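# Press a loose fuse into an empty clip-style holder

## Task

Push the loose fuse down into the empty fuse holder until it rests level in both of the holder's clips, with the holder lying flat on the bench; it only counts if it stays that way without the robot holding it at the end.

## Robot and tools

The robot has two arms, left_arm and right_arm, each with seven joints and a two-finger gripper. The arm names are labels only and do not match the left or right side of any camera picture.

Frame: every printed gripper pose uses one shared scene frame. Its origin sits on the table top midway between the arms, +z is up, +x points out across the table, and left_arm is toward +y. The state line reads `left_arm: ...` | `right_arm: ...` and gives end_effector_position in metres plus end_effector_quat_wxyz. That position is the spot between the finger pads when closed; closed fingertips extend about 19 mm past it, open ones about 6 mm. Fingers point along the gripper's +z and move apart along its y. Printed positions can be somewhat off, more so when an arm is stretched far.

Tool execute_actions takes "actions", a list holding one item or none, plus optional "pictures" (true/false; pictures come by default). An empty list just reports the state. An item with "rows" is a motion: "rows" holds 1 to 15 rows, "steps" is 1 to 15 (default 15), each step lasts 1/30 s, one row per step, and the final row repeats if rows run out. An item with only "steps" (up to 300) is a wait, counted from the previous result, and the time you spend replying is part of it. A refused call moves nothing.

Each row is one flat list of 18 numbers covering both arms, always all 18 even if one arm should not move: first left_arm's 7 joint targets, its gripper position, its gripper speed, then the same 9 for right_arm. Joint numbers are absolute target angles in radians, in this order: waist, shoulder, upper arm roll, elbow, forearm roll, wrist pitch, wrist roll, the same form shown under Joint positions. Stated ranges: waist, upper arm roll, forearm roll and wrist roll -69.115 to 69.115; shoulder -2.250 to 2.250; elbow -2.580 to 2.580; wrist pitch -2.100 to 2.100. A target more than 0.013 beyond a range end, and further out than the joint currently is, gets the call refused. True ends can differ from the stated ones by up to 0.013; a joint commanded past its true end stops there, and a "joint sent to its limit" line may appear (possibly about an earlier action). Its absence proves nothing.

Gripper numbers are absolute settings in [-1, 1]. Position: +1 is fully open at 85 mm, 0 is roughly 41 mm, pads touch near -0.8, and -1 closes until blocked. Speed: -1 is about 20 mm/s, 0 about 85, +1 about 150. Grip force is not settable; a full close squeezes roughly 190 to 235 N per pad. To grip, hold the position at -1. For a gentle grip, open and then ask for a position just a little narrower than the part. To release, command a width greater than the part. Repeat an arm's previous two gripper numbers to leave it unchanged, since 0 is a real command. Fingers stay put until the number changes by 0.01 or more, but may close on their own toward the requested setting if the part slips or is lost. position_measured_pct is about 50 - 50 x position (0 = fully open); stopping below 90 short of the request means something is held or blocking, about 90 or slightly over means the pads met. Closing pushes the fingertips about 13 mm further from the arm, so keep that clearance above surfaces.

Motion: joints are speed and acceleration limited and move in sync, arriving together from rest and halting together when reversed. Each step, a joint's sent target stays within 0.304 rad of its measured angle (waist, shoulder, upper arm roll, elbow) or 0.266 rad (the three wrist-area joints), and targets are scaled back if they would move the gripper over 70 mm from where it is. After big moves a result may come back before the arm arrives. Arms keep heading to the last row while you think or wait, until all are nearly still or a step is HELD. HELD marks steps where your row was not fully sent; "joint command not followed" means a clearance check altered joint targets while the rest of the row ran. Joint positions and Joint velocities list each arm's joints in column order (rad, rad/s).

Hazards: if contact torque reaches a joint's load limit (51.3 N m for the first four joints, 32.3 for the last three, held weight included), that arm stops for 10 s and drops the rest of the call. Holding loads heats motors; MOTOR HOT appears from 60 °C, and at 75 °C an OVER-TEMPERATURE FAULT lets the arm sag. Avoid pushing hard, letting arms collide or press each other, dropping the fuse, and knocking anything off the table. Parts may occasionally be tugged or nudged by outside forces. Smooth, brief motion is preferred.

zoom_image takes "camera" (cam_head_left, cam_head_right, cam_high, cam_low, cam_left_wrist, cam_right_wrist, all 504x504) and "region" [x0, y0, x1, y1] in pixels from the top-left, at most 504 by 504, and returns a closer view of that camera's latest image. show_instructions, with no arguments, shows the reference images for the scene. finished_scene takes "scene", the current scene's number, ends it irreversibly, reports success and gives the next task; the fuse must then sit correctly on its own. Replying without a tool call also ends things.

Each tool is called after "Request:" by a JSON object that holds its "api" and its "payload", one argument or row to a line.

Reference images:

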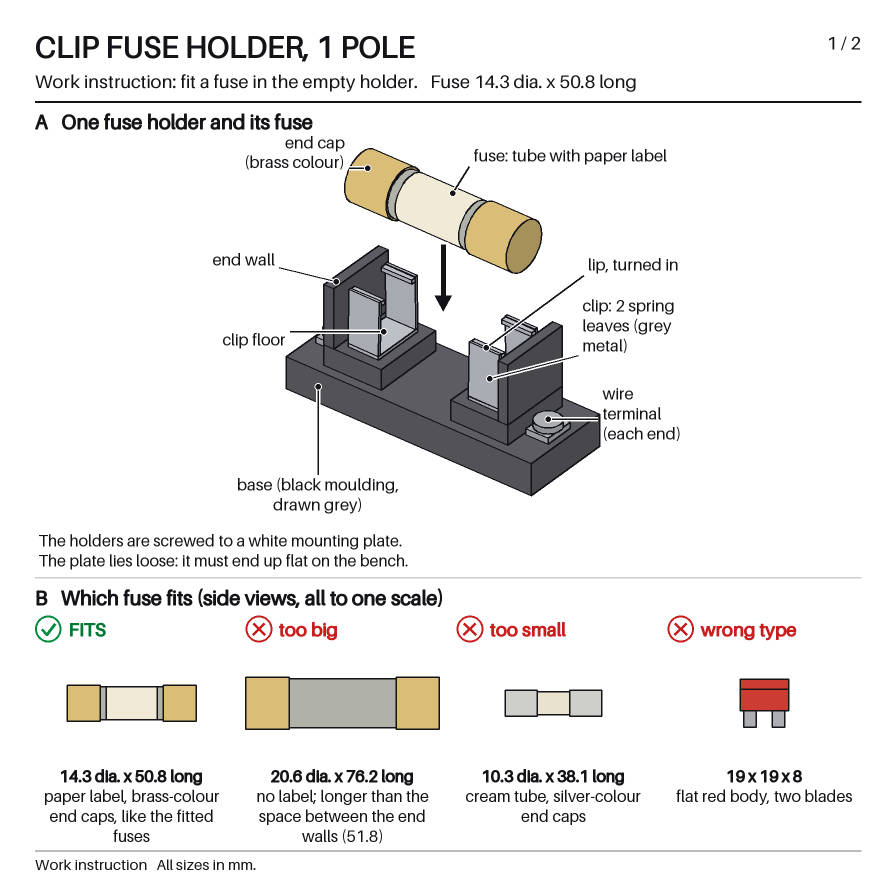

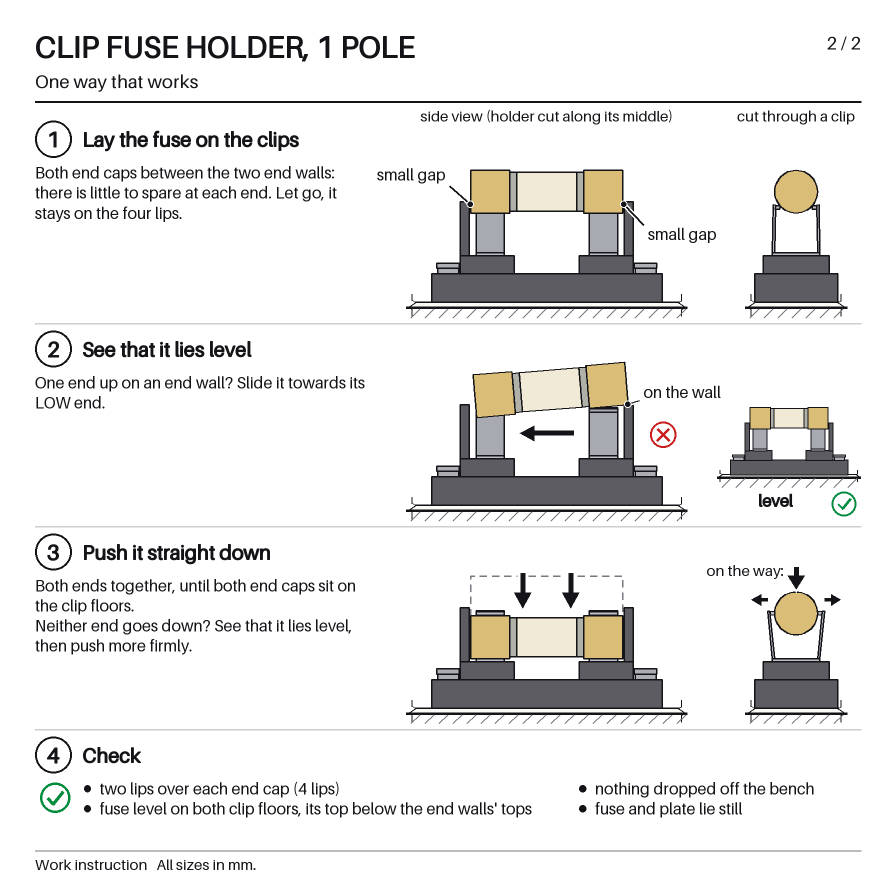

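## Session

Request:
{"api": "execute_actions", "payload": {
  "actions": []
}}

Scene clock: 0.00 s of 4306.00 s.
left_arm: end_effector_position=(+0.2456, -0.0858, +0.3526) position_measured_pct=0.0 end_effector_quat_wxyz=(+0.157, +0.815, -0.450, -0.328) | right_arm: end_effector_position=(+0.4279, -0.2698, +0.1993) position_measured_pct=0.0 end_effector_quat_wxyz=(-0.002, -0.008, +1.000, -0.001)
Joint positions: left_arm=[ 0.317  0.813  0.749  0.909  0.15   1.935 -1.371] | right_arm=[-0.058  0.432  0.002  1.66   0.001  1.055  1.519]
Joint velocities: left_arm=[ 0.     0.    -0.002 -0.    -0.    -0.001  0.002] | right_arm=[ 0.001  0.001  0.     0.001  0.    -0.    -0.002]

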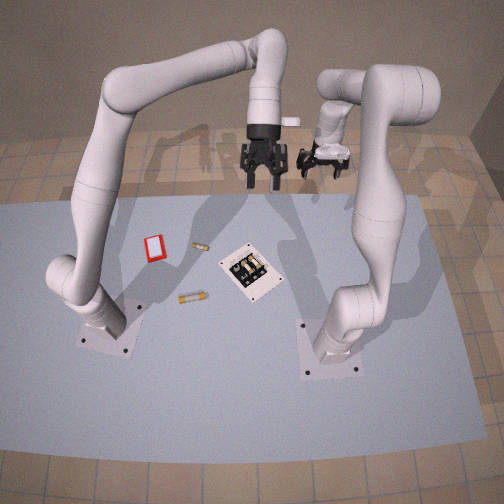

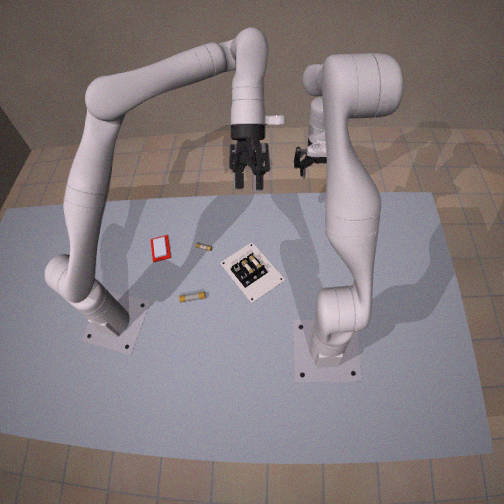

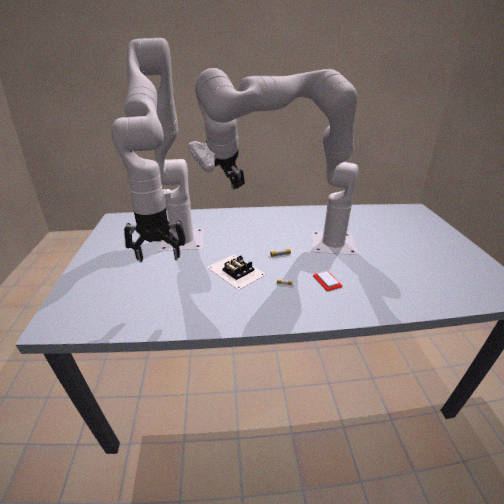

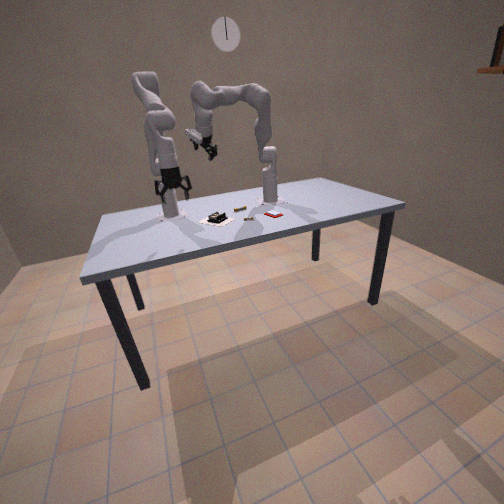

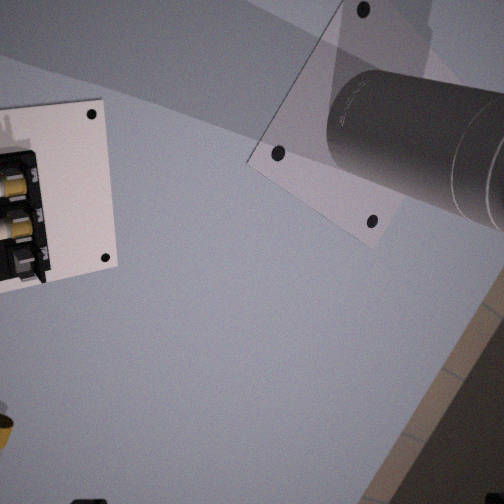

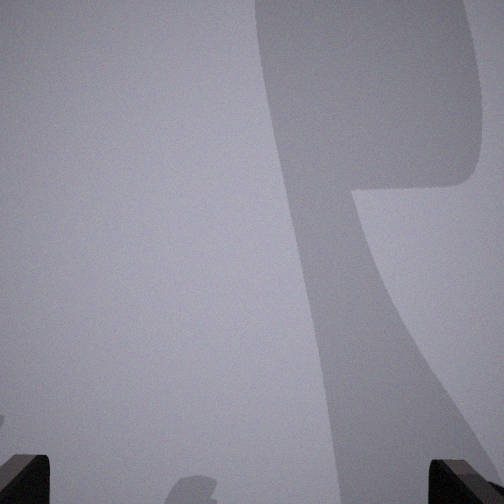

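Request:
{"api": "zoom_image", "payload": {
  "camera": "cam_head_left",
  "region": [130, 220, 300, 320]
}}

Request:
{"api": "execute_actions", "payload": {
  "actions": [
    {"rows": [[-0.7,0.813,0.749,0.909,0.15,1.935,-1.371,1,0, -0.058,0.432,0.002,1.66,0.001,1.055,1.519,1,0]], "steps": 15}
  ],
  "pictures": false
}}

Region (130, 220, 300, 320) of cam_head_left's 504x504 image, scaled by 2.965, with more detail than that image has; it fills the top 296 rows of this view, and the rest is white.

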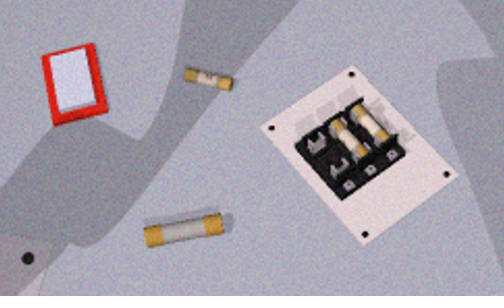

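Scene clock: 2.70 s of 4306.00 s.
left_arm: end_effector_position=(+0.3862, +0.0088, +0.3525) position_measured_pct=0.0 end_effector_quat_wxyz=(+0.214, +0.883, -0.296, -0.295) | right_arm: end_effector_position=(+0.4278, -0.2702, +0.1991) position_measured_pct=0.0 end_effector_quat_wxyz=(-0.003, -0.008, +1.000, -0.001)
Joint positions: left_arm=[-0.046  0.813  0.75   0.909  0.15   1.934 -1.371] | right_arm=[-0.058  0.432  0.002  1.66   0.001  1.055  1.519]
Joint velocities: left_arm=[-0.917  0.003 -0.001 -0.002  0.001 -0.001  0.   ] | right_arm=[ 0.    -0.    -0.     0.001  0.     0.001  0.002]
Steps of this call (steps 1 to 66: nothing new was sent; steps 67 to 81: all 15 steps of this action). Readings (joint positions | what the end effector reports):
67: left_arm=[0.315 0.813 0.750 0.909 0.150 1.935 -1.371] | right_arm=[-0.058 0.432 0.002 1.660 0.001 1.055 1.519] | left_arm position_measured_pct=0.0 | right_arm position_measured_pct=0.0
68: left_arm=[0.309 0.813 0.751 0.910 0.150 1.934 -1.371] | right_arm=[-0.058 0.432 0.002 1.660 0.001 1.055 1.519] | left_arm position_measured_pct=0.0 | right_arm position_measured_pct=0.0
70: left_arm=[0.279 0.812 0.752 0.910 0.151 1.934 -1.371] | right_arm=[-0.058 0.432 0.002 1.660 0.001 1.055 1.519] | left_arm position_measured_pct=0.0 | right_arm position_measured_pct=0.0
74: left_arm=[0.167 0.813 0.750 0.909 0.150 1.934 -1.371] | right_arm=[-0.058 0.432 0.002 1.660 0.001 1.055 1.519] | left_arm position_measured_pct=0.0 | right_arm position_measured_pct=0.0
81: the state above

Request:
{"api": "execute_actions", "payload": {
  "actions": [
    {"rows": [[-0.7,0.813,0.749,0.909,0.15,1.935,-1.371,1,0, -0.944,0.218,0.0,1.796,0.0,1.13,0.63,1,0]], "steps": 15}
  ],
  "pictures": false
}}

Request:
{"api": "execute_actions", "payload": {
  "actions": [
    {"steps": 30}
  ]
}}

Scene clock: 4.73 s of 4306.00 s.
left_arm: end_effector_position=(+0.5225, +0.2781, +0.3526) position_measured_pct=0.0 end_effector_quat_wxyz=(+0.297, +0.931, +0.004, -0.211) | right_arm: end_effector_position=(+0.3436, -0.1263, +0.2391) position_measured_pct=0.0 end_effector_quat_wxyz=(-0.001, -0.037, +0.999, -0.001)
Joint positions: left_arm=[-0.7    0.813  0.749  0.909  0.15   1.935 -1.371] | right_arm=[-0.442  0.269  0.001  1.764  0.001  1.113  1.193]
Joint velocities: left_arm=[ 0.002 -0.001 -0.002 -0.    -0.001  0.    -0.001] | right_arm=[-1.032 -0.199 -0.006  0.131 -0.003  0.072 -0.898]
Steps of this call (steps 1 to 45: the robot went on to your last target; step 46: nothing new was sent; steps 47 to 61: all 15 steps of this action). Readings (joint positions | what the end effector reports):
47: left_arm=[-0.700 0.813 0.749 0.909 0.150 1.935 -1.371] | right_arm=[-0.060 0.431 0.002 1.660 0.001 1.055 1.518] | left_arm position_measured_pct=0.0 | right_arm position_measured_pct=0.0
48: left_arm=[-0.700 0.813 0.749 0.909 0.150 1.935 -1.371] | right_arm=[-0.067 0.426 0.003 1.663 0.002 1.056 1.514] | left_arm position_measured_pct=0.0 | right_arm position_measured_pct=0.0
50: left_arm=[-0.700 0.813 0.749 0.909 0.150 1.935 -1.371] | right_arm=[-0.097 0.405 0.004 1.675 0.002 1.062 1.491] | left_arm position_measured_pct=0.0 | right_arm position_measured_pct=0.0
54: left_arm=[-0.700 0.813 0.749 0.909 0.150 1.935 -1.371] | right_arm=[-0.211 0.339 0.002 1.716 0.001 1.086 1.395] | left_arm position_measured_pct=0.0 | right_arm position_measured_pct=0.0
61: the state above

Scene clock: 5.73 s of 4306.00 s.
left_arm: end_effector_position=(+0.5225, +0.2781, +0.3526) position_measured_pct=0.0 end_effector_quat_wxyz=(+0.297, +0.931, +0.004, -0.211) | right_arm: end_effector_position=(+0.2166, +0.0161, +0.2495) position_measured_pct=0.0 end_effector_quat_wxyz=(-0.001, -0.007, +1.000, -0.001)
Joint positions: left_arm=[-0.7    0.813  0.749  0.909  0.15   1.935 -1.371] | right_arm=[-0.944  0.218 -0.     1.796 -0.     1.13   0.63 ]
Joint velocities: left_arm=[ 0.002 -0.     0.001 -0.     0.002 -0.    -0.001] | right_arm=[-0.003 -0.     0.     0.002  0.     0.001  0.001]
Steps of this call (steps 1 to 30: the robot went on to your last target). Readings (joint positions | what the end effector reports):
1: left_arm=[-0.700 0.813 0.749 0.909 0.150 1.935 -1.371] | right_arm=[-0.477 0.262 0.001 1.768 0.000 1.115 1.163] | left_arm position_measured_pct=0.0 | right_arm position_measured_pct=0.0
2: left_arm=[-0.700 0.813 0.749 0.909 0.150 1.935 -1.371] | right_arm=[-0.511 0.257 0.001 1.772 0.000 1.117 1.133] | left_arm position_measured_pct=0.0 | right_arm position_measured_pct=0.0
4: left_arm=[-0.700 0.813 0.749 0.909 0.150 1.935 -1.371] | right_arm=[-0.581 0.248 0.001 1.778 0.000 1.120 1.071] | left_arm position_measured_pct=0.0 | right_arm position_measured_pct=0.0
8: left_arm=[-0.700 0.813 0.749 0.909 0.150 1.935 -1.371] | right_arm=[-0.723 0.235 0.000 1.785 0.000 1.124 0.946] | left_arm position_measured_pct=0.0 | right_arm position_measured_pct=0.0
30: the state above

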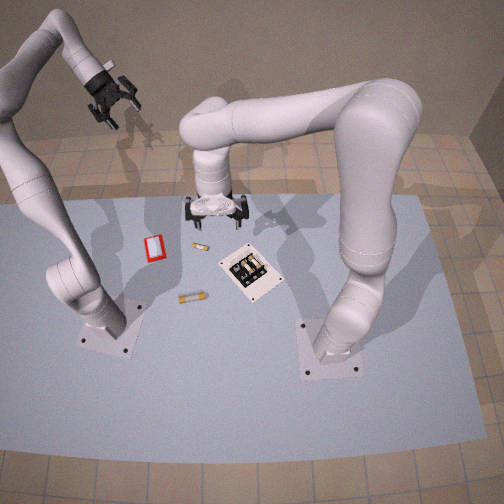

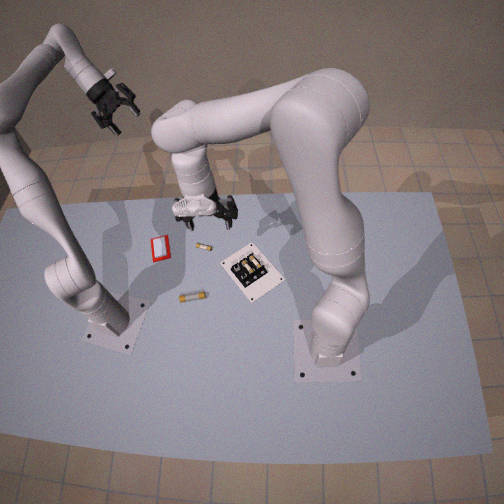

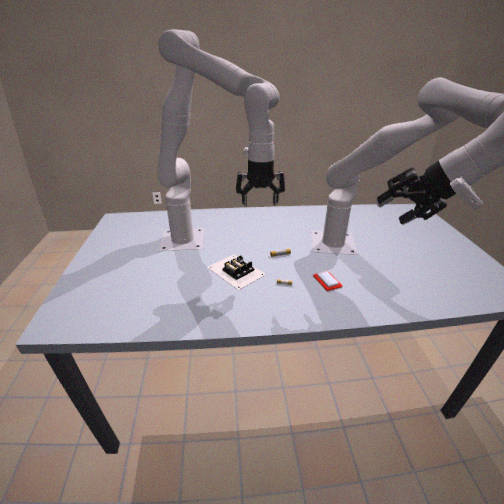

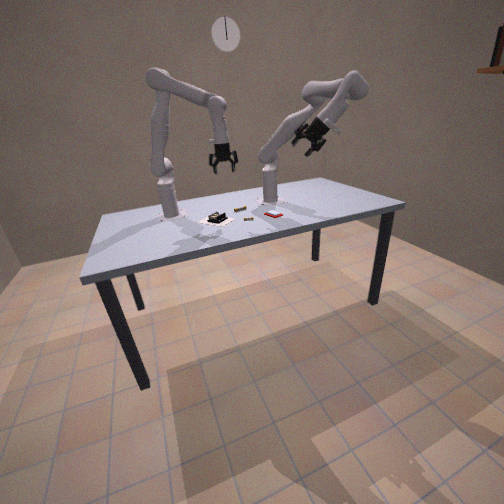

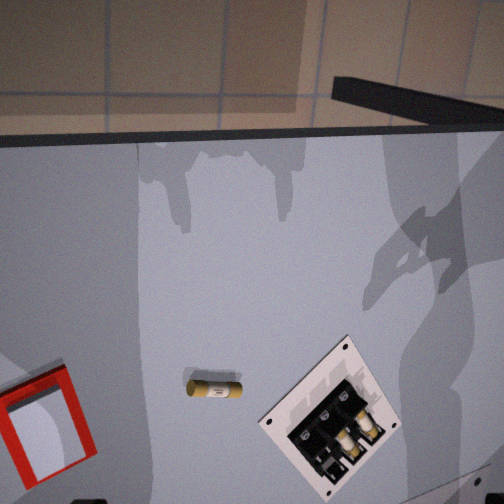

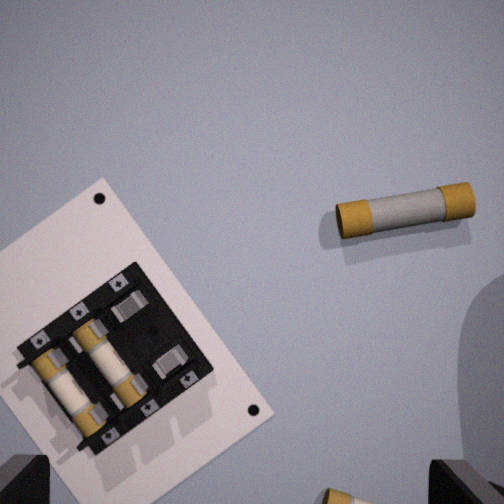

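Request:
{"api": "execute_actions", "payload": {
  "actions": [
    {"rows": [[-0.7,0.813,0.749,0.909,0.15,1.935,-1.371,1,0, -0.8874,0.5685,0.0,1.6043,0.0,0.9695,2.003,1,0]], "steps": 15}
  ],
  "pictures": false
}}

Request:
{"api": "execute_actions", "payload": {
  "actions": [
    {"steps": 40}
  ]
}}

Scene clock: 11.03 s of 4306.00 s.
left_arm: end_effector_position=(+0.5225, +0.2781, +0.3526) position_measured_pct=0.0 end_effector_quat_wxyz=(+0.297, +0.931, +0.004, -0.211) | right_arm: end_effector_position=(+0.2918, +0.0825, +0.1677) position_measured_pct=0.0 end_effector_quat_wxyz=(+0.002, -0.188, +0.982, +0.002)
Joint positions: left_arm=[-0.7    0.813  0.749  0.909  0.15   1.935 -1.371] | right_arm=[-0.895  0.518  0.     1.629  0.     0.989  1.043]
Joint velocities: left_arm=[ 0.002  0.001  0.002  0.     0.002  0.001 -0.001] | right_arm=[ 0.047  0.307 -0.    -0.161 -0.    -0.135  1.214]
Steps of this call (steps 1 to 15: the robot went on to your last target; steps 16 to 90: nothing new was sent; then 1.80 s passed at rest; steps 91 to 105: all 15 steps of this action). Readings (joint positions | what the end effector reports):
91: left_arm=[-0.700 0.813 0.749 0.909 0.150 1.935 -1.371] | right_arm=[-0.944 0.219 -0.000 1.795 -0.000 1.130 0.631] | left_arm position_measured_pct=0.0 | right_arm position_measured_pct=0.0
92: left_arm=[-0.700 0.813 0.749 0.909 0.150 1.935 -1.371] | right_arm=[-0.942 0.226 -0.000 1.792 -0.000 1.127 0.635] | left_arm position_measured_pct=0.0 | right_arm position_measured_pct=0.0
94: left_arm=[-0.700 0.813 0.749 0.909 0.150 1.935 -1.371] | right_arm=[-0.937 0.257 -0.000 1.775 -0.000 1.114 0.658] | left_arm position_measured_pct=0.0 | right_arm position_measured_pct=0.0
98: left_arm=[-0.700 0.813 0.749 0.909 0.150 1.935 -1.371] | right_arm=[-0.917 0.374 -0.000 1.709 -0.000 1.058 0.763] | left_arm position_measured_pct=0.0 | right_arm position_measured_pct=0.0
105: the state above

Scene clock: 12.37 s of 4306.00 s.
left_arm: end_effector_position=(+0.5225, +0.2781, +0.3526) position_measured_pct=0.0 end_effector_quat_wxyz=(+0.297, +0.931, +0.004, -0.211) | right_arm: end_effector_position=(+0.3019, +0.0892, +0.1501) position_measured_pct=0.0 end_effector_quat_wxyz=(-0.000, -0.617, +0.787, -0.000)
Joint positions: left_arm=[-0.7    0.813  0.749  0.909  0.15   1.935 -1.371] | right_arm=[-0.887  0.569  0.     1.604 -0.     0.969  2.003]
Joint velocities: left_arm=[ 0.001 -0.001 -0.001 -0.     0.002 -0.002  0.001] | right_arm=[ 0.001  0.     0.     0.001 -0.     0.    -0.001]
Steps of this call (steps 1 to 40: the robot went on to your last target). Readings (joint positions | what the end effector reports):
1: left_arm=[-0.700 0.813 0.749 0.909 0.150 1.935 -1.371] | right_arm=[-0.894 0.528 0.000 1.624 0.000 0.985 1.084] | left_arm position_measured_pct=0.0 | right_arm position_measured_pct=0.0
2: left_arm=[-0.700 0.813 0.749 0.909 0.150 1.935 -1.371] | right_arm=[-0.893 0.535 0.000 1.620 0.000 0.982 1.124] | left_arm position_measured_pct=0.0 | right_arm position_measured_pct=0.0
4: left_arm=[-0.700 0.813 0.749 0.909 0.150 1.935 -1.371] | right_arm=[-0.891 0.547 0.000 1.614 0.000 0.978 1.206] | left_arm position_measured_pct=0.0 | right_arm position_measured_pct=0.0
8: left_arm=[-0.700 0.813 0.749 0.909 0.150 1.935 -1.371] | right_arm=[-0.889 0.559 0.000 1.608 0.000 0.973 1.368] | left_arm position_measured_pct=0.0 | right_arm position_measured_pct=0.0
40: the state above

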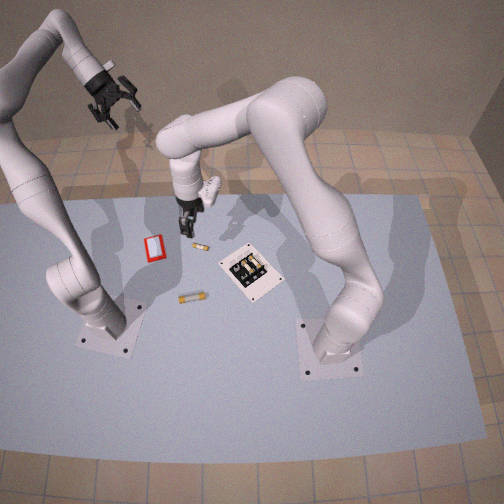

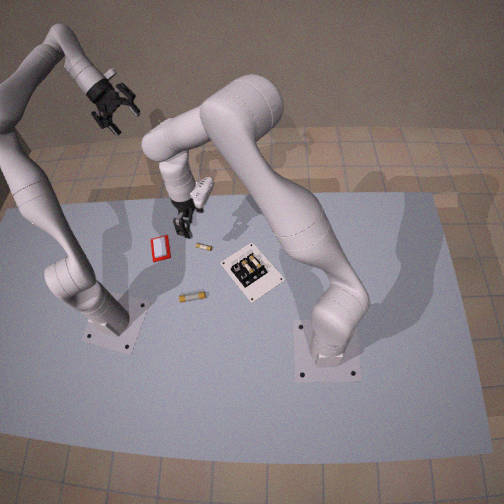

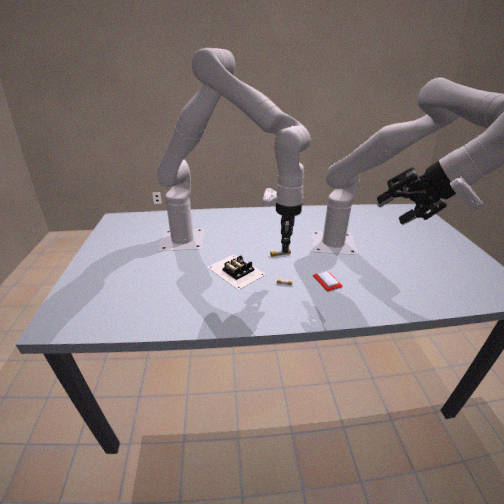

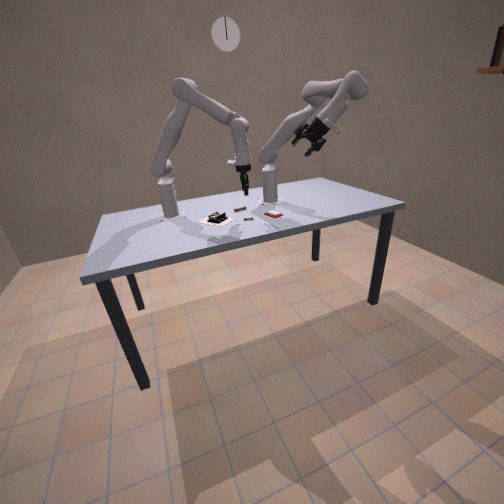

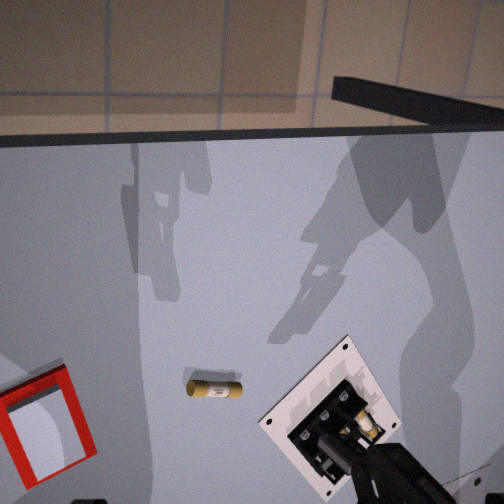

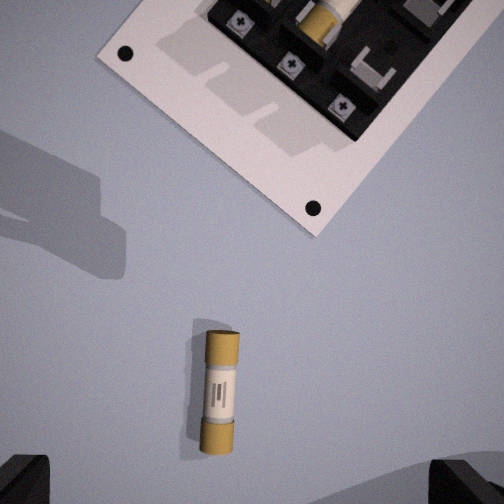

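Request:
{"api": "execute_actions", "payload": {
  "actions": [
    {"rows": [[-0.7,0.813,0.749,0.909,0.15,1.935,-1.371,1,0, -0.8707,0.7199,0.0,1.671,0.0,0.7515,1.97,0,0.5]], "steps": 15}
  ],
  "pictures": false
}}

Request:
{"api": "execute_actions", "payload": {
  "actions": [
    {"steps": 20}
  ]
}}

Scene clock: 14.27 s of 4306.00 s.
left_arm: end_effector_position=(+0.5225, +0.2781, +0.3526) position_measured_pct=0.0 end_effector_quat_wxyz=(+0.297, +0.931, +0.004, -0.211) | right_arm: end_effector_position=(+0.3120, +0.0890, +0.0610) position_measured_pct=48.0 end_effector_quat_wxyz=(+0.001, -0.598, +0.802, +0.000)
Joint positions: left_arm=[-0.7    0.813  0.749  0.909  0.15   1.935 -1.371] | right_arm=[-0.871  0.718  0.     1.671 -0.     0.752  1.97 ]
Joint velocities: left_arm=[-0.     0.001  0.     0.     0.001  0.002 -0.   ] | right_arm=[ 0.003  0.018 -0.     0.    -0.    -0.001  0.   ]
Steps of this call (steps 1 to 15: the robot went on to your last target; steps 16 to 42: nothing new was sent; steps 43 to 57: all 15 steps of this action). Readings (joint positions | what the end effector reports):
43: left_arm=[-0.700 0.813 0.749 0.909 0.150 1.935 -1.371] | right_arm=[-0.887 0.570 -0.000 1.605 -0.000 0.968 2.003] | left_arm position_measured_pct=0.0 | right_arm position_measured_pct=0.0
44: left_arm=[-0.700 0.813 0.749 0.909 0.150 1.935 -1.371] | right_arm=[-0.886 0.576 -0.000 1.606 -0.000 0.961 2.002] | left_arm position_measured_pct=0.0 | right_arm position_measured_pct=0.8
46: left_arm=[-0.700 0.813 0.749 0.909 0.150 1.935 -1.371] | right_arm=[-0.883 0.605 -0.000 1.617 -0.000 0.922 1.996] | left_arm position_measured_pct=0.0 | right_arm position_measured_pct=6.3
50: left_arm=[-0.700 0.813 0.749 0.909 0.150 1.935 -1.371] | right_arm=[-0.874 0.694 0.000 1.659 0.000 0.791 1.976] | left_arm position_measured_pct=0.0 | right_arm position_measured_pct=21.8
57: the state above

Scene clock: 14.93 s of 4306.00 s.
left_arm: end_effector_position=(+0.5225, +0.2781, +0.3526) position_measured_pct=0.0 end_effector_quat_wxyz=(+0.297, +0.931, +0.004, -0.211) | right_arm: end_effector_position=(+0.3118, +0.0886, +0.0600) position_measured_pct=49.6 end_effector_quat_wxyz=(-0.000, -0.597, +0.802, -0.000)
Joint positions: left_arm=[-0.7    0.813  0.749  0.909  0.15   1.935 -1.371] | right_arm=[-0.871  0.72   0.     1.671  0.     0.751  1.97 ]
Joint velocities: left_arm=[-0.001  0.    -0.001 -0.    -0.     0.001  0.001] | right_arm=[-0.     0.     0.    -0.001 -0.     0.     0.001]
Steps of this call (steps 1 to 15: the robot went on to your last target; steps 16 to 20: nothing new was sent). Readings (joint positions | what the end effector reports):
1: left_arm=[-0.700 0.813 0.749 0.909 0.150 1.935 -1.371] | right_arm=[-0.871 0.718 0.000 1.671 0.000 0.752 1.970] | left_arm position_measured_pct=0.0 | right_arm position_measured_pct=48.8
2: left_arm=[-0.700 0.813 0.749 0.909 0.150 1.935 -1.371] | right_arm=[-0.871 0.719 0.000 1.671 0.000 0.752 1.970] | left_arm position_measured_pct=0.0 | right_arm position_measured_pct=49.2
4: left_arm=[-0.700 0.813 0.749 0.909 0.150 1.935 -1.371] | right_arm=[-0.871 0.719 0.000 1.671 0.000 0.752 1.970] | left_arm position_measured_pct=0.0 | right_arm position_measured_pct=49.6
8: left_arm=[-0.700 0.813 0.749 0.909 0.150 1.935 -1.371] | right_arm=[-0.871 0.720 0.000 1.671 0.000 0.751 1.970] | left_arm position_measured_pct=0.0 | right_arm position_measured_pct=49.6
20: the state above
All arms were judged still, so your last target was given up. Only a new action makes them travel on or press farther. Fingers that are still opening or closing keep moving.

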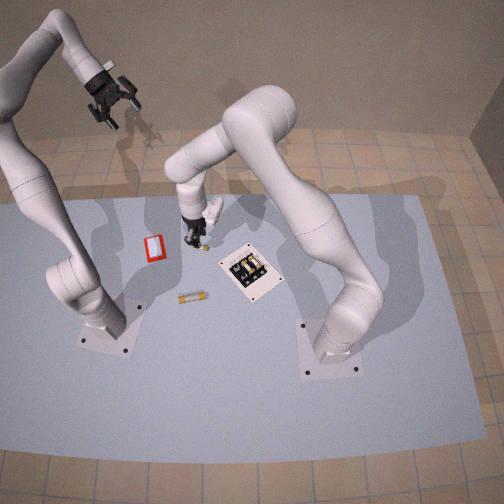

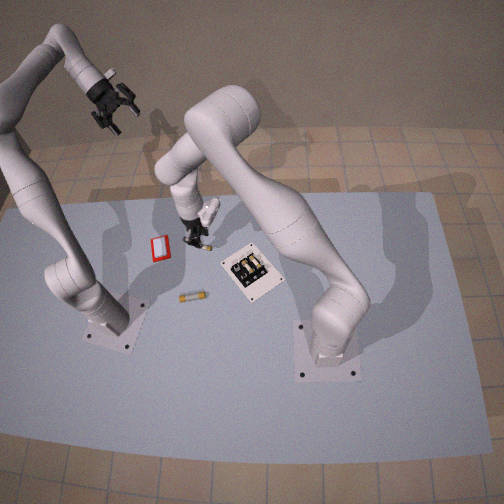

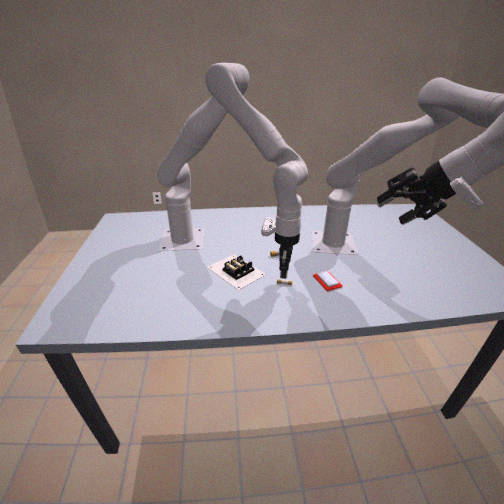

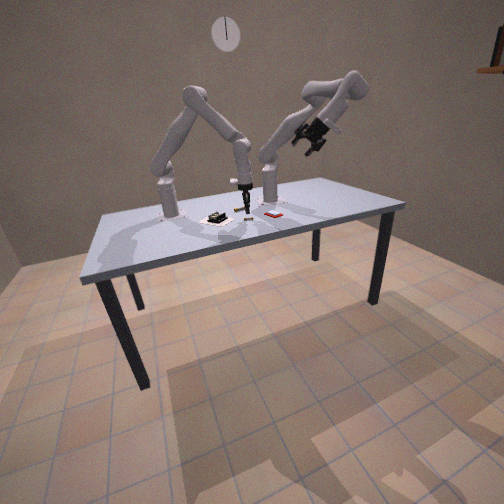

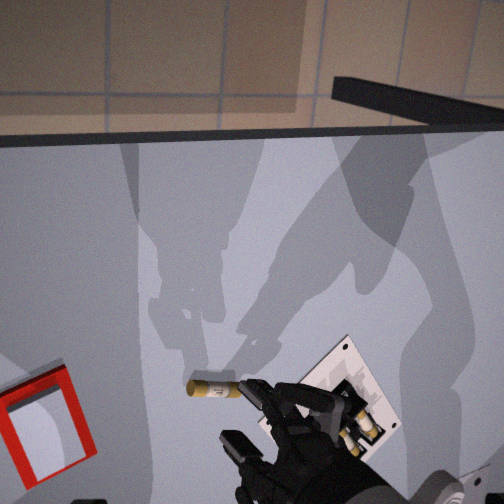

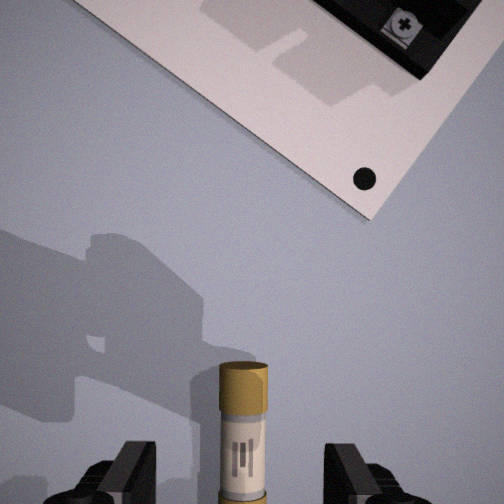

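Request:
{"api": "execute_actions", "payload": {
  "actions": [
    {"rows": [[-0.7,0.813,0.749,0.909,0.15,1.935,-1.371,1,0, -0.8707,0.7853,0.0,1.6895,0.0,0.6675,1.97,0,0.5]], "steps": 15}
  ]
}}

Scene clock: 16.23 s of 4306.00 s.
left_arm: end_effector_position=(+0.5225, +0.2781, +0.3526) position_measured_pct=0.0 end_effector_quat_wxyz=(+0.297, +0.931, +0.004, -0.211) | right_arm: end_effector_position=(+0.3120, +0.0888, +0.0243) position_measured_pct=49.6 end_effector_quat_wxyz=(-0.000, -0.597, +0.802, -0.000)
Joint positions: left_arm=[-0.7    0.813  0.749  0.909  0.15   1.935 -1.371] | right_arm=[-0.871  0.785 -0.     1.69   0.     0.668  1.97 ]
Joint velocities: left_arm=[ 0.001 -0.001  0.001  0.    -0.001  0.    -0.   ] | right_arm=[-0.001  0.005 -0.    -0.     0.    -0.     0.001]
Steps of this call (steps 1 to 24: nothing new was sent; steps 25 to 39: all 15 steps of this action). Readings (joint positions | what the end effector reports):
25: left_arm=[-0.700 0.813 0.749 0.909 0.150 1.935 -1.371] | right_arm=[-0.871 0.721 0.000 1.671 -0.000 0.750 1.970] | left_arm position_measured_pct=0.0 | right_arm position_measured_pct=49.6
26: left_arm=[-0.700 0.813 0.749 0.909 0.150 1.935 -1.371] | right_arm=[-0.871 0.728 0.000 1.672 0.000 0.744 1.970] | left_arm position_measured_pct=0.0 | right_arm position_measured_pct=49.6
28: left_arm=[-0.700 0.813 0.749 0.909 0.150 1.935 -1.371] | right_arm=[-0.871 0.756 0.000 1.679 0.000 0.710 1.970] | left_arm position_measured_pct=0.0 | right_arm position_measured_pct=49.6
32: left_arm=[-0.700 0.813 0.749 0.909 0.150 1.935 -1.371] | right_arm=[-0.871 0.782 -0.000 1.690 -0.000 0.669 1.970] | left_arm position_measured_pct=0.0 | right_arm position_measured_pct=49.6
39: the state above

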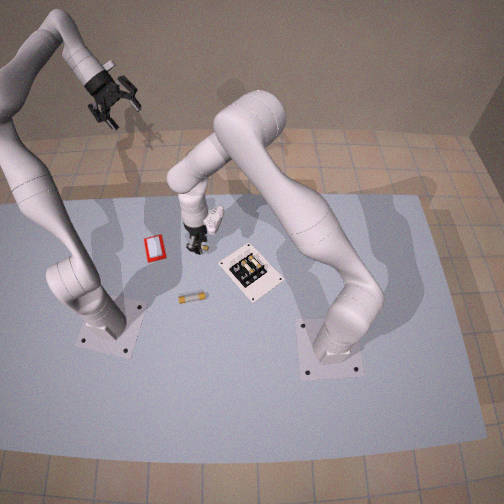

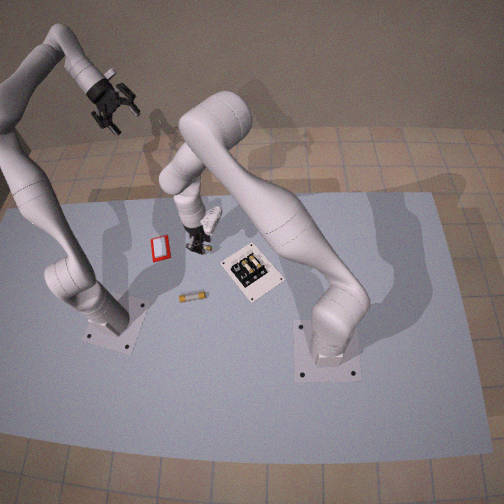

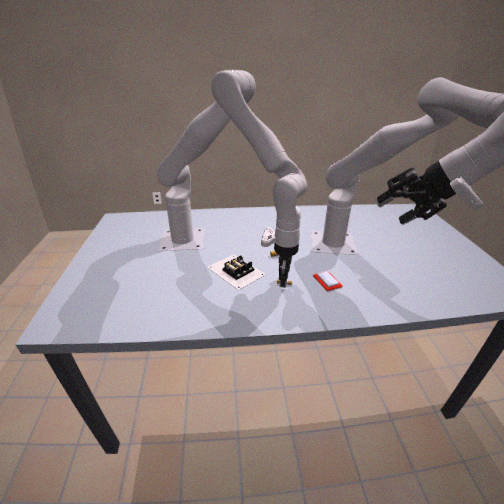

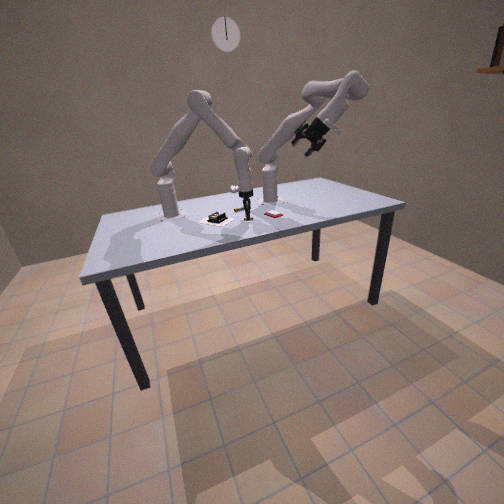

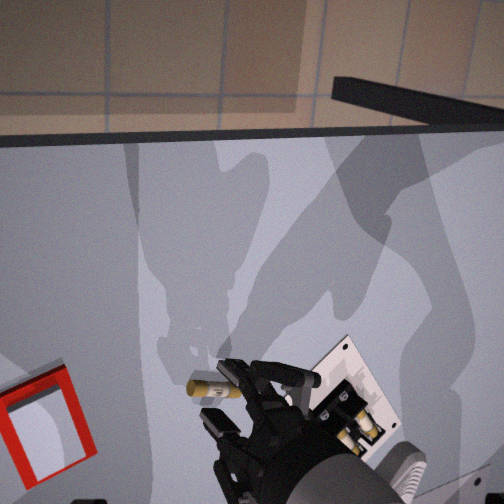

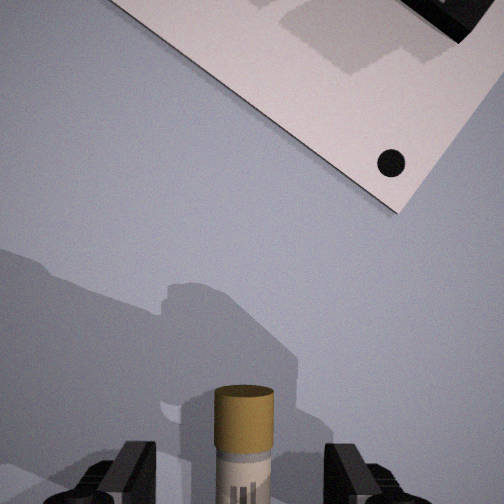

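Request:
{"api": "execute_actions", "payload": {
  "actions": [
    {"rows": [[-0.7,0.813,0.749,0.909,0.15,1.935,-1.371,1,0, -0.8746,0.7936,0.0,1.6839,0.0,0.6648,1.966,0,0.5]], "steps": 10}
  ],
  "pictures": false
}}

Request:
{"api": "execute_actions", "payload": {
  "actions": [
    {"rows": [[-0.7,0.813,0.749,0.909,0.15,1.935,-1.371,1,0, -0.8746,0.7936,0.0,1.6839,0.0,0.6648,1.966,-1,-0.3]], "steps": 15}
  ]
}}

Scene clock: 18.17 s of 4306.00 s.
left_arm: end_effector_position=(+0.5225, +0.2781, +0.3526) position_measured_pct=0.0 end_effector_quat_wxyz=(+0.297, +0.931, +0.004, -0.211) | right_arm: end_effector_position=(+0.3117, +0.0914, +0.0211) position_measured_pct=49.6 end_effector_quat_wxyz=(-0.000, -0.597, +0.802, -0.000)
Joint positions: left_arm=[-0.7    0.813  0.749  0.909  0.15   1.935 -1.371] | right_arm=[-0.875  0.793  0.     1.684  0.     0.665  1.966]
Joint velocities: left_arm=[0.002 0.    0.001 0.    0.    0.001 0.001] | right_arm=[-0.001  0.001 -0.    -0.001  0.     0.     0.   ]
Steps of this call (steps 1 to 15: the robot went on to your last target; steps 16 to 48: nothing new was sent; steps 49 to 58: all 10 steps of this action). Readings (joint positions | what the end effector reports):
49: left_arm=[-0.700 0.813 0.749 0.909 0.150 1.935 -1.371] | right_arm=[-0.871 0.787 0.000 1.689 0.000 0.667 1.970] | left_arm position_measured_pct=0.0 | right_arm position_measured_pct=49.6
50: left_arm=[-0.700 0.813 0.749 0.909 0.150 1.935 -1.371] | right_arm=[-0.873 0.791 0.001 1.686 0.000 0.666 1.968] | left_arm position_measured_pct=0.0 | right_arm position_measured_pct=49.6
52: left_arm=[-0.700 0.813 0.749 0.909 0.150 1.935 -1.371] | right_arm=[-0.874 0.793 -0.000 1.684 -0.000 0.665 1.966] | left_arm position_measured_pct=0.0 | right_arm position_measured_pct=49.6
56: left_arm=[-0.700 0.813 0.749 0.909 0.150 1.935 -1.371] | right_arm=[-0.874 0.793 -0.000 1.684 0.000 0.665 1.966] | left_arm position_measured_pct=0.0 | right_arm position_measured_pct=49.6
58: the state above

Scene clock: 18.67 s of 4306.00 s.
left_arm: end_effector_position=(+0.5225, +0.2781, +0.3526) position_measured_pct=0.0 end_effector_quat_wxyz=(+0.297, +0.931, +0.004, -0.211) | right_arm: end_effector_position=(+0.3116, +0.0914, +0.0211) position_measured_pct=77.8 end_effector_quat_wxyz=(-0.000, -0.597, +0.802, -0.000)
Joint positions: left_arm=[-0.7    0.813  0.749  0.909  0.15   1.935 -1.371] | right_arm=[-0.875  0.793  0.     1.684 -0.     0.665  1.966]
Joint velocities: left_arm=[ 0.    -0.    -0.001  0.     0.002  0.001 -0.001] | right_arm=[-0.001 -0.005 -0.    -0.    -0.     0.004 -0.001]
Steps of this call (steps 1 to 15: all 15 steps of this action). Readings (joint positions | what the end effector reports):
1: left_arm=[-0.700 0.813 0.749 0.909 0.150 1.935 -1.371] | right_arm=[-0.875 0.793 0.000 1.684 0.000 0.665 1.966] | left_arm position_measured_pct=0.0 | right_arm position_measured_pct=49.6
2: left_arm=[-0.700 0.813 0.749 0.909 0.150 1.935 -1.371] | right_arm=[-0.875 0.794 -0.000 1.684 -0.000 0.665 1.966] | left_arm position_measured_pct=0.0 | right_arm position_measured_pct=50.4
4: left_arm=[-0.700 0.813 0.749 0.909 0.150 1.935 -1.371] | right_arm=[-0.875 0.794 -0.000 1.684 -0.000 0.665 1.966] | left_arm position_measured_pct=0.0 | right_arm position_measured_pct=53.2
8: left_arm=[-0.700 0.813 0.749 0.909 0.150 1.935 -1.371] | right_arm=[-0.875 0.794 -0.000 1.684 -0.000 0.665 1.966] | left_arm position_measured_pct=0.0 | right_arm position_measured_pct=61.9
15: the state above

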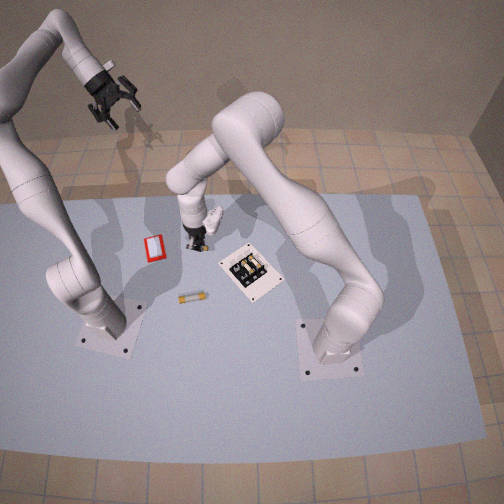

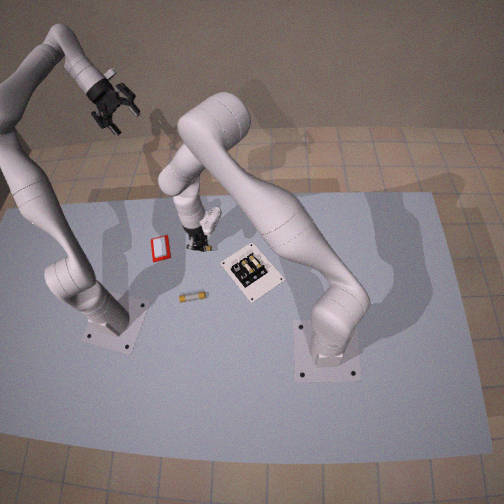

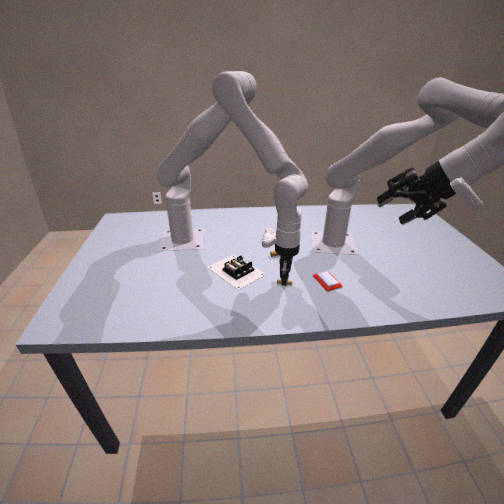

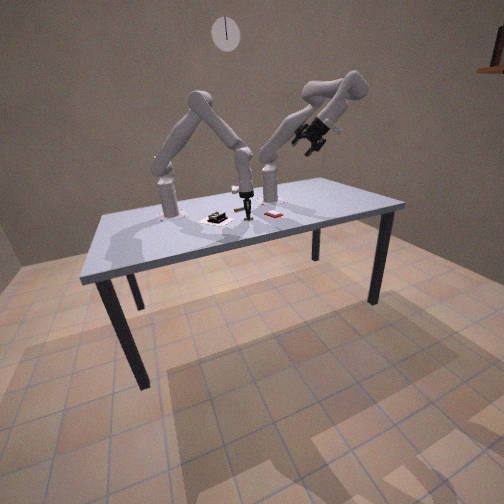

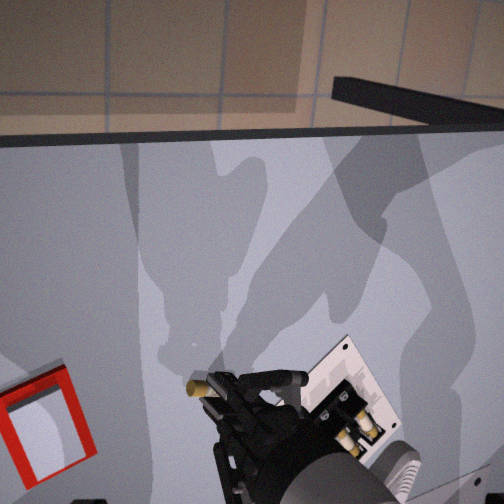

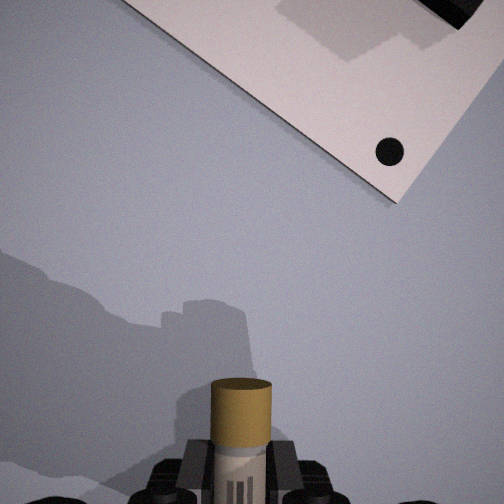

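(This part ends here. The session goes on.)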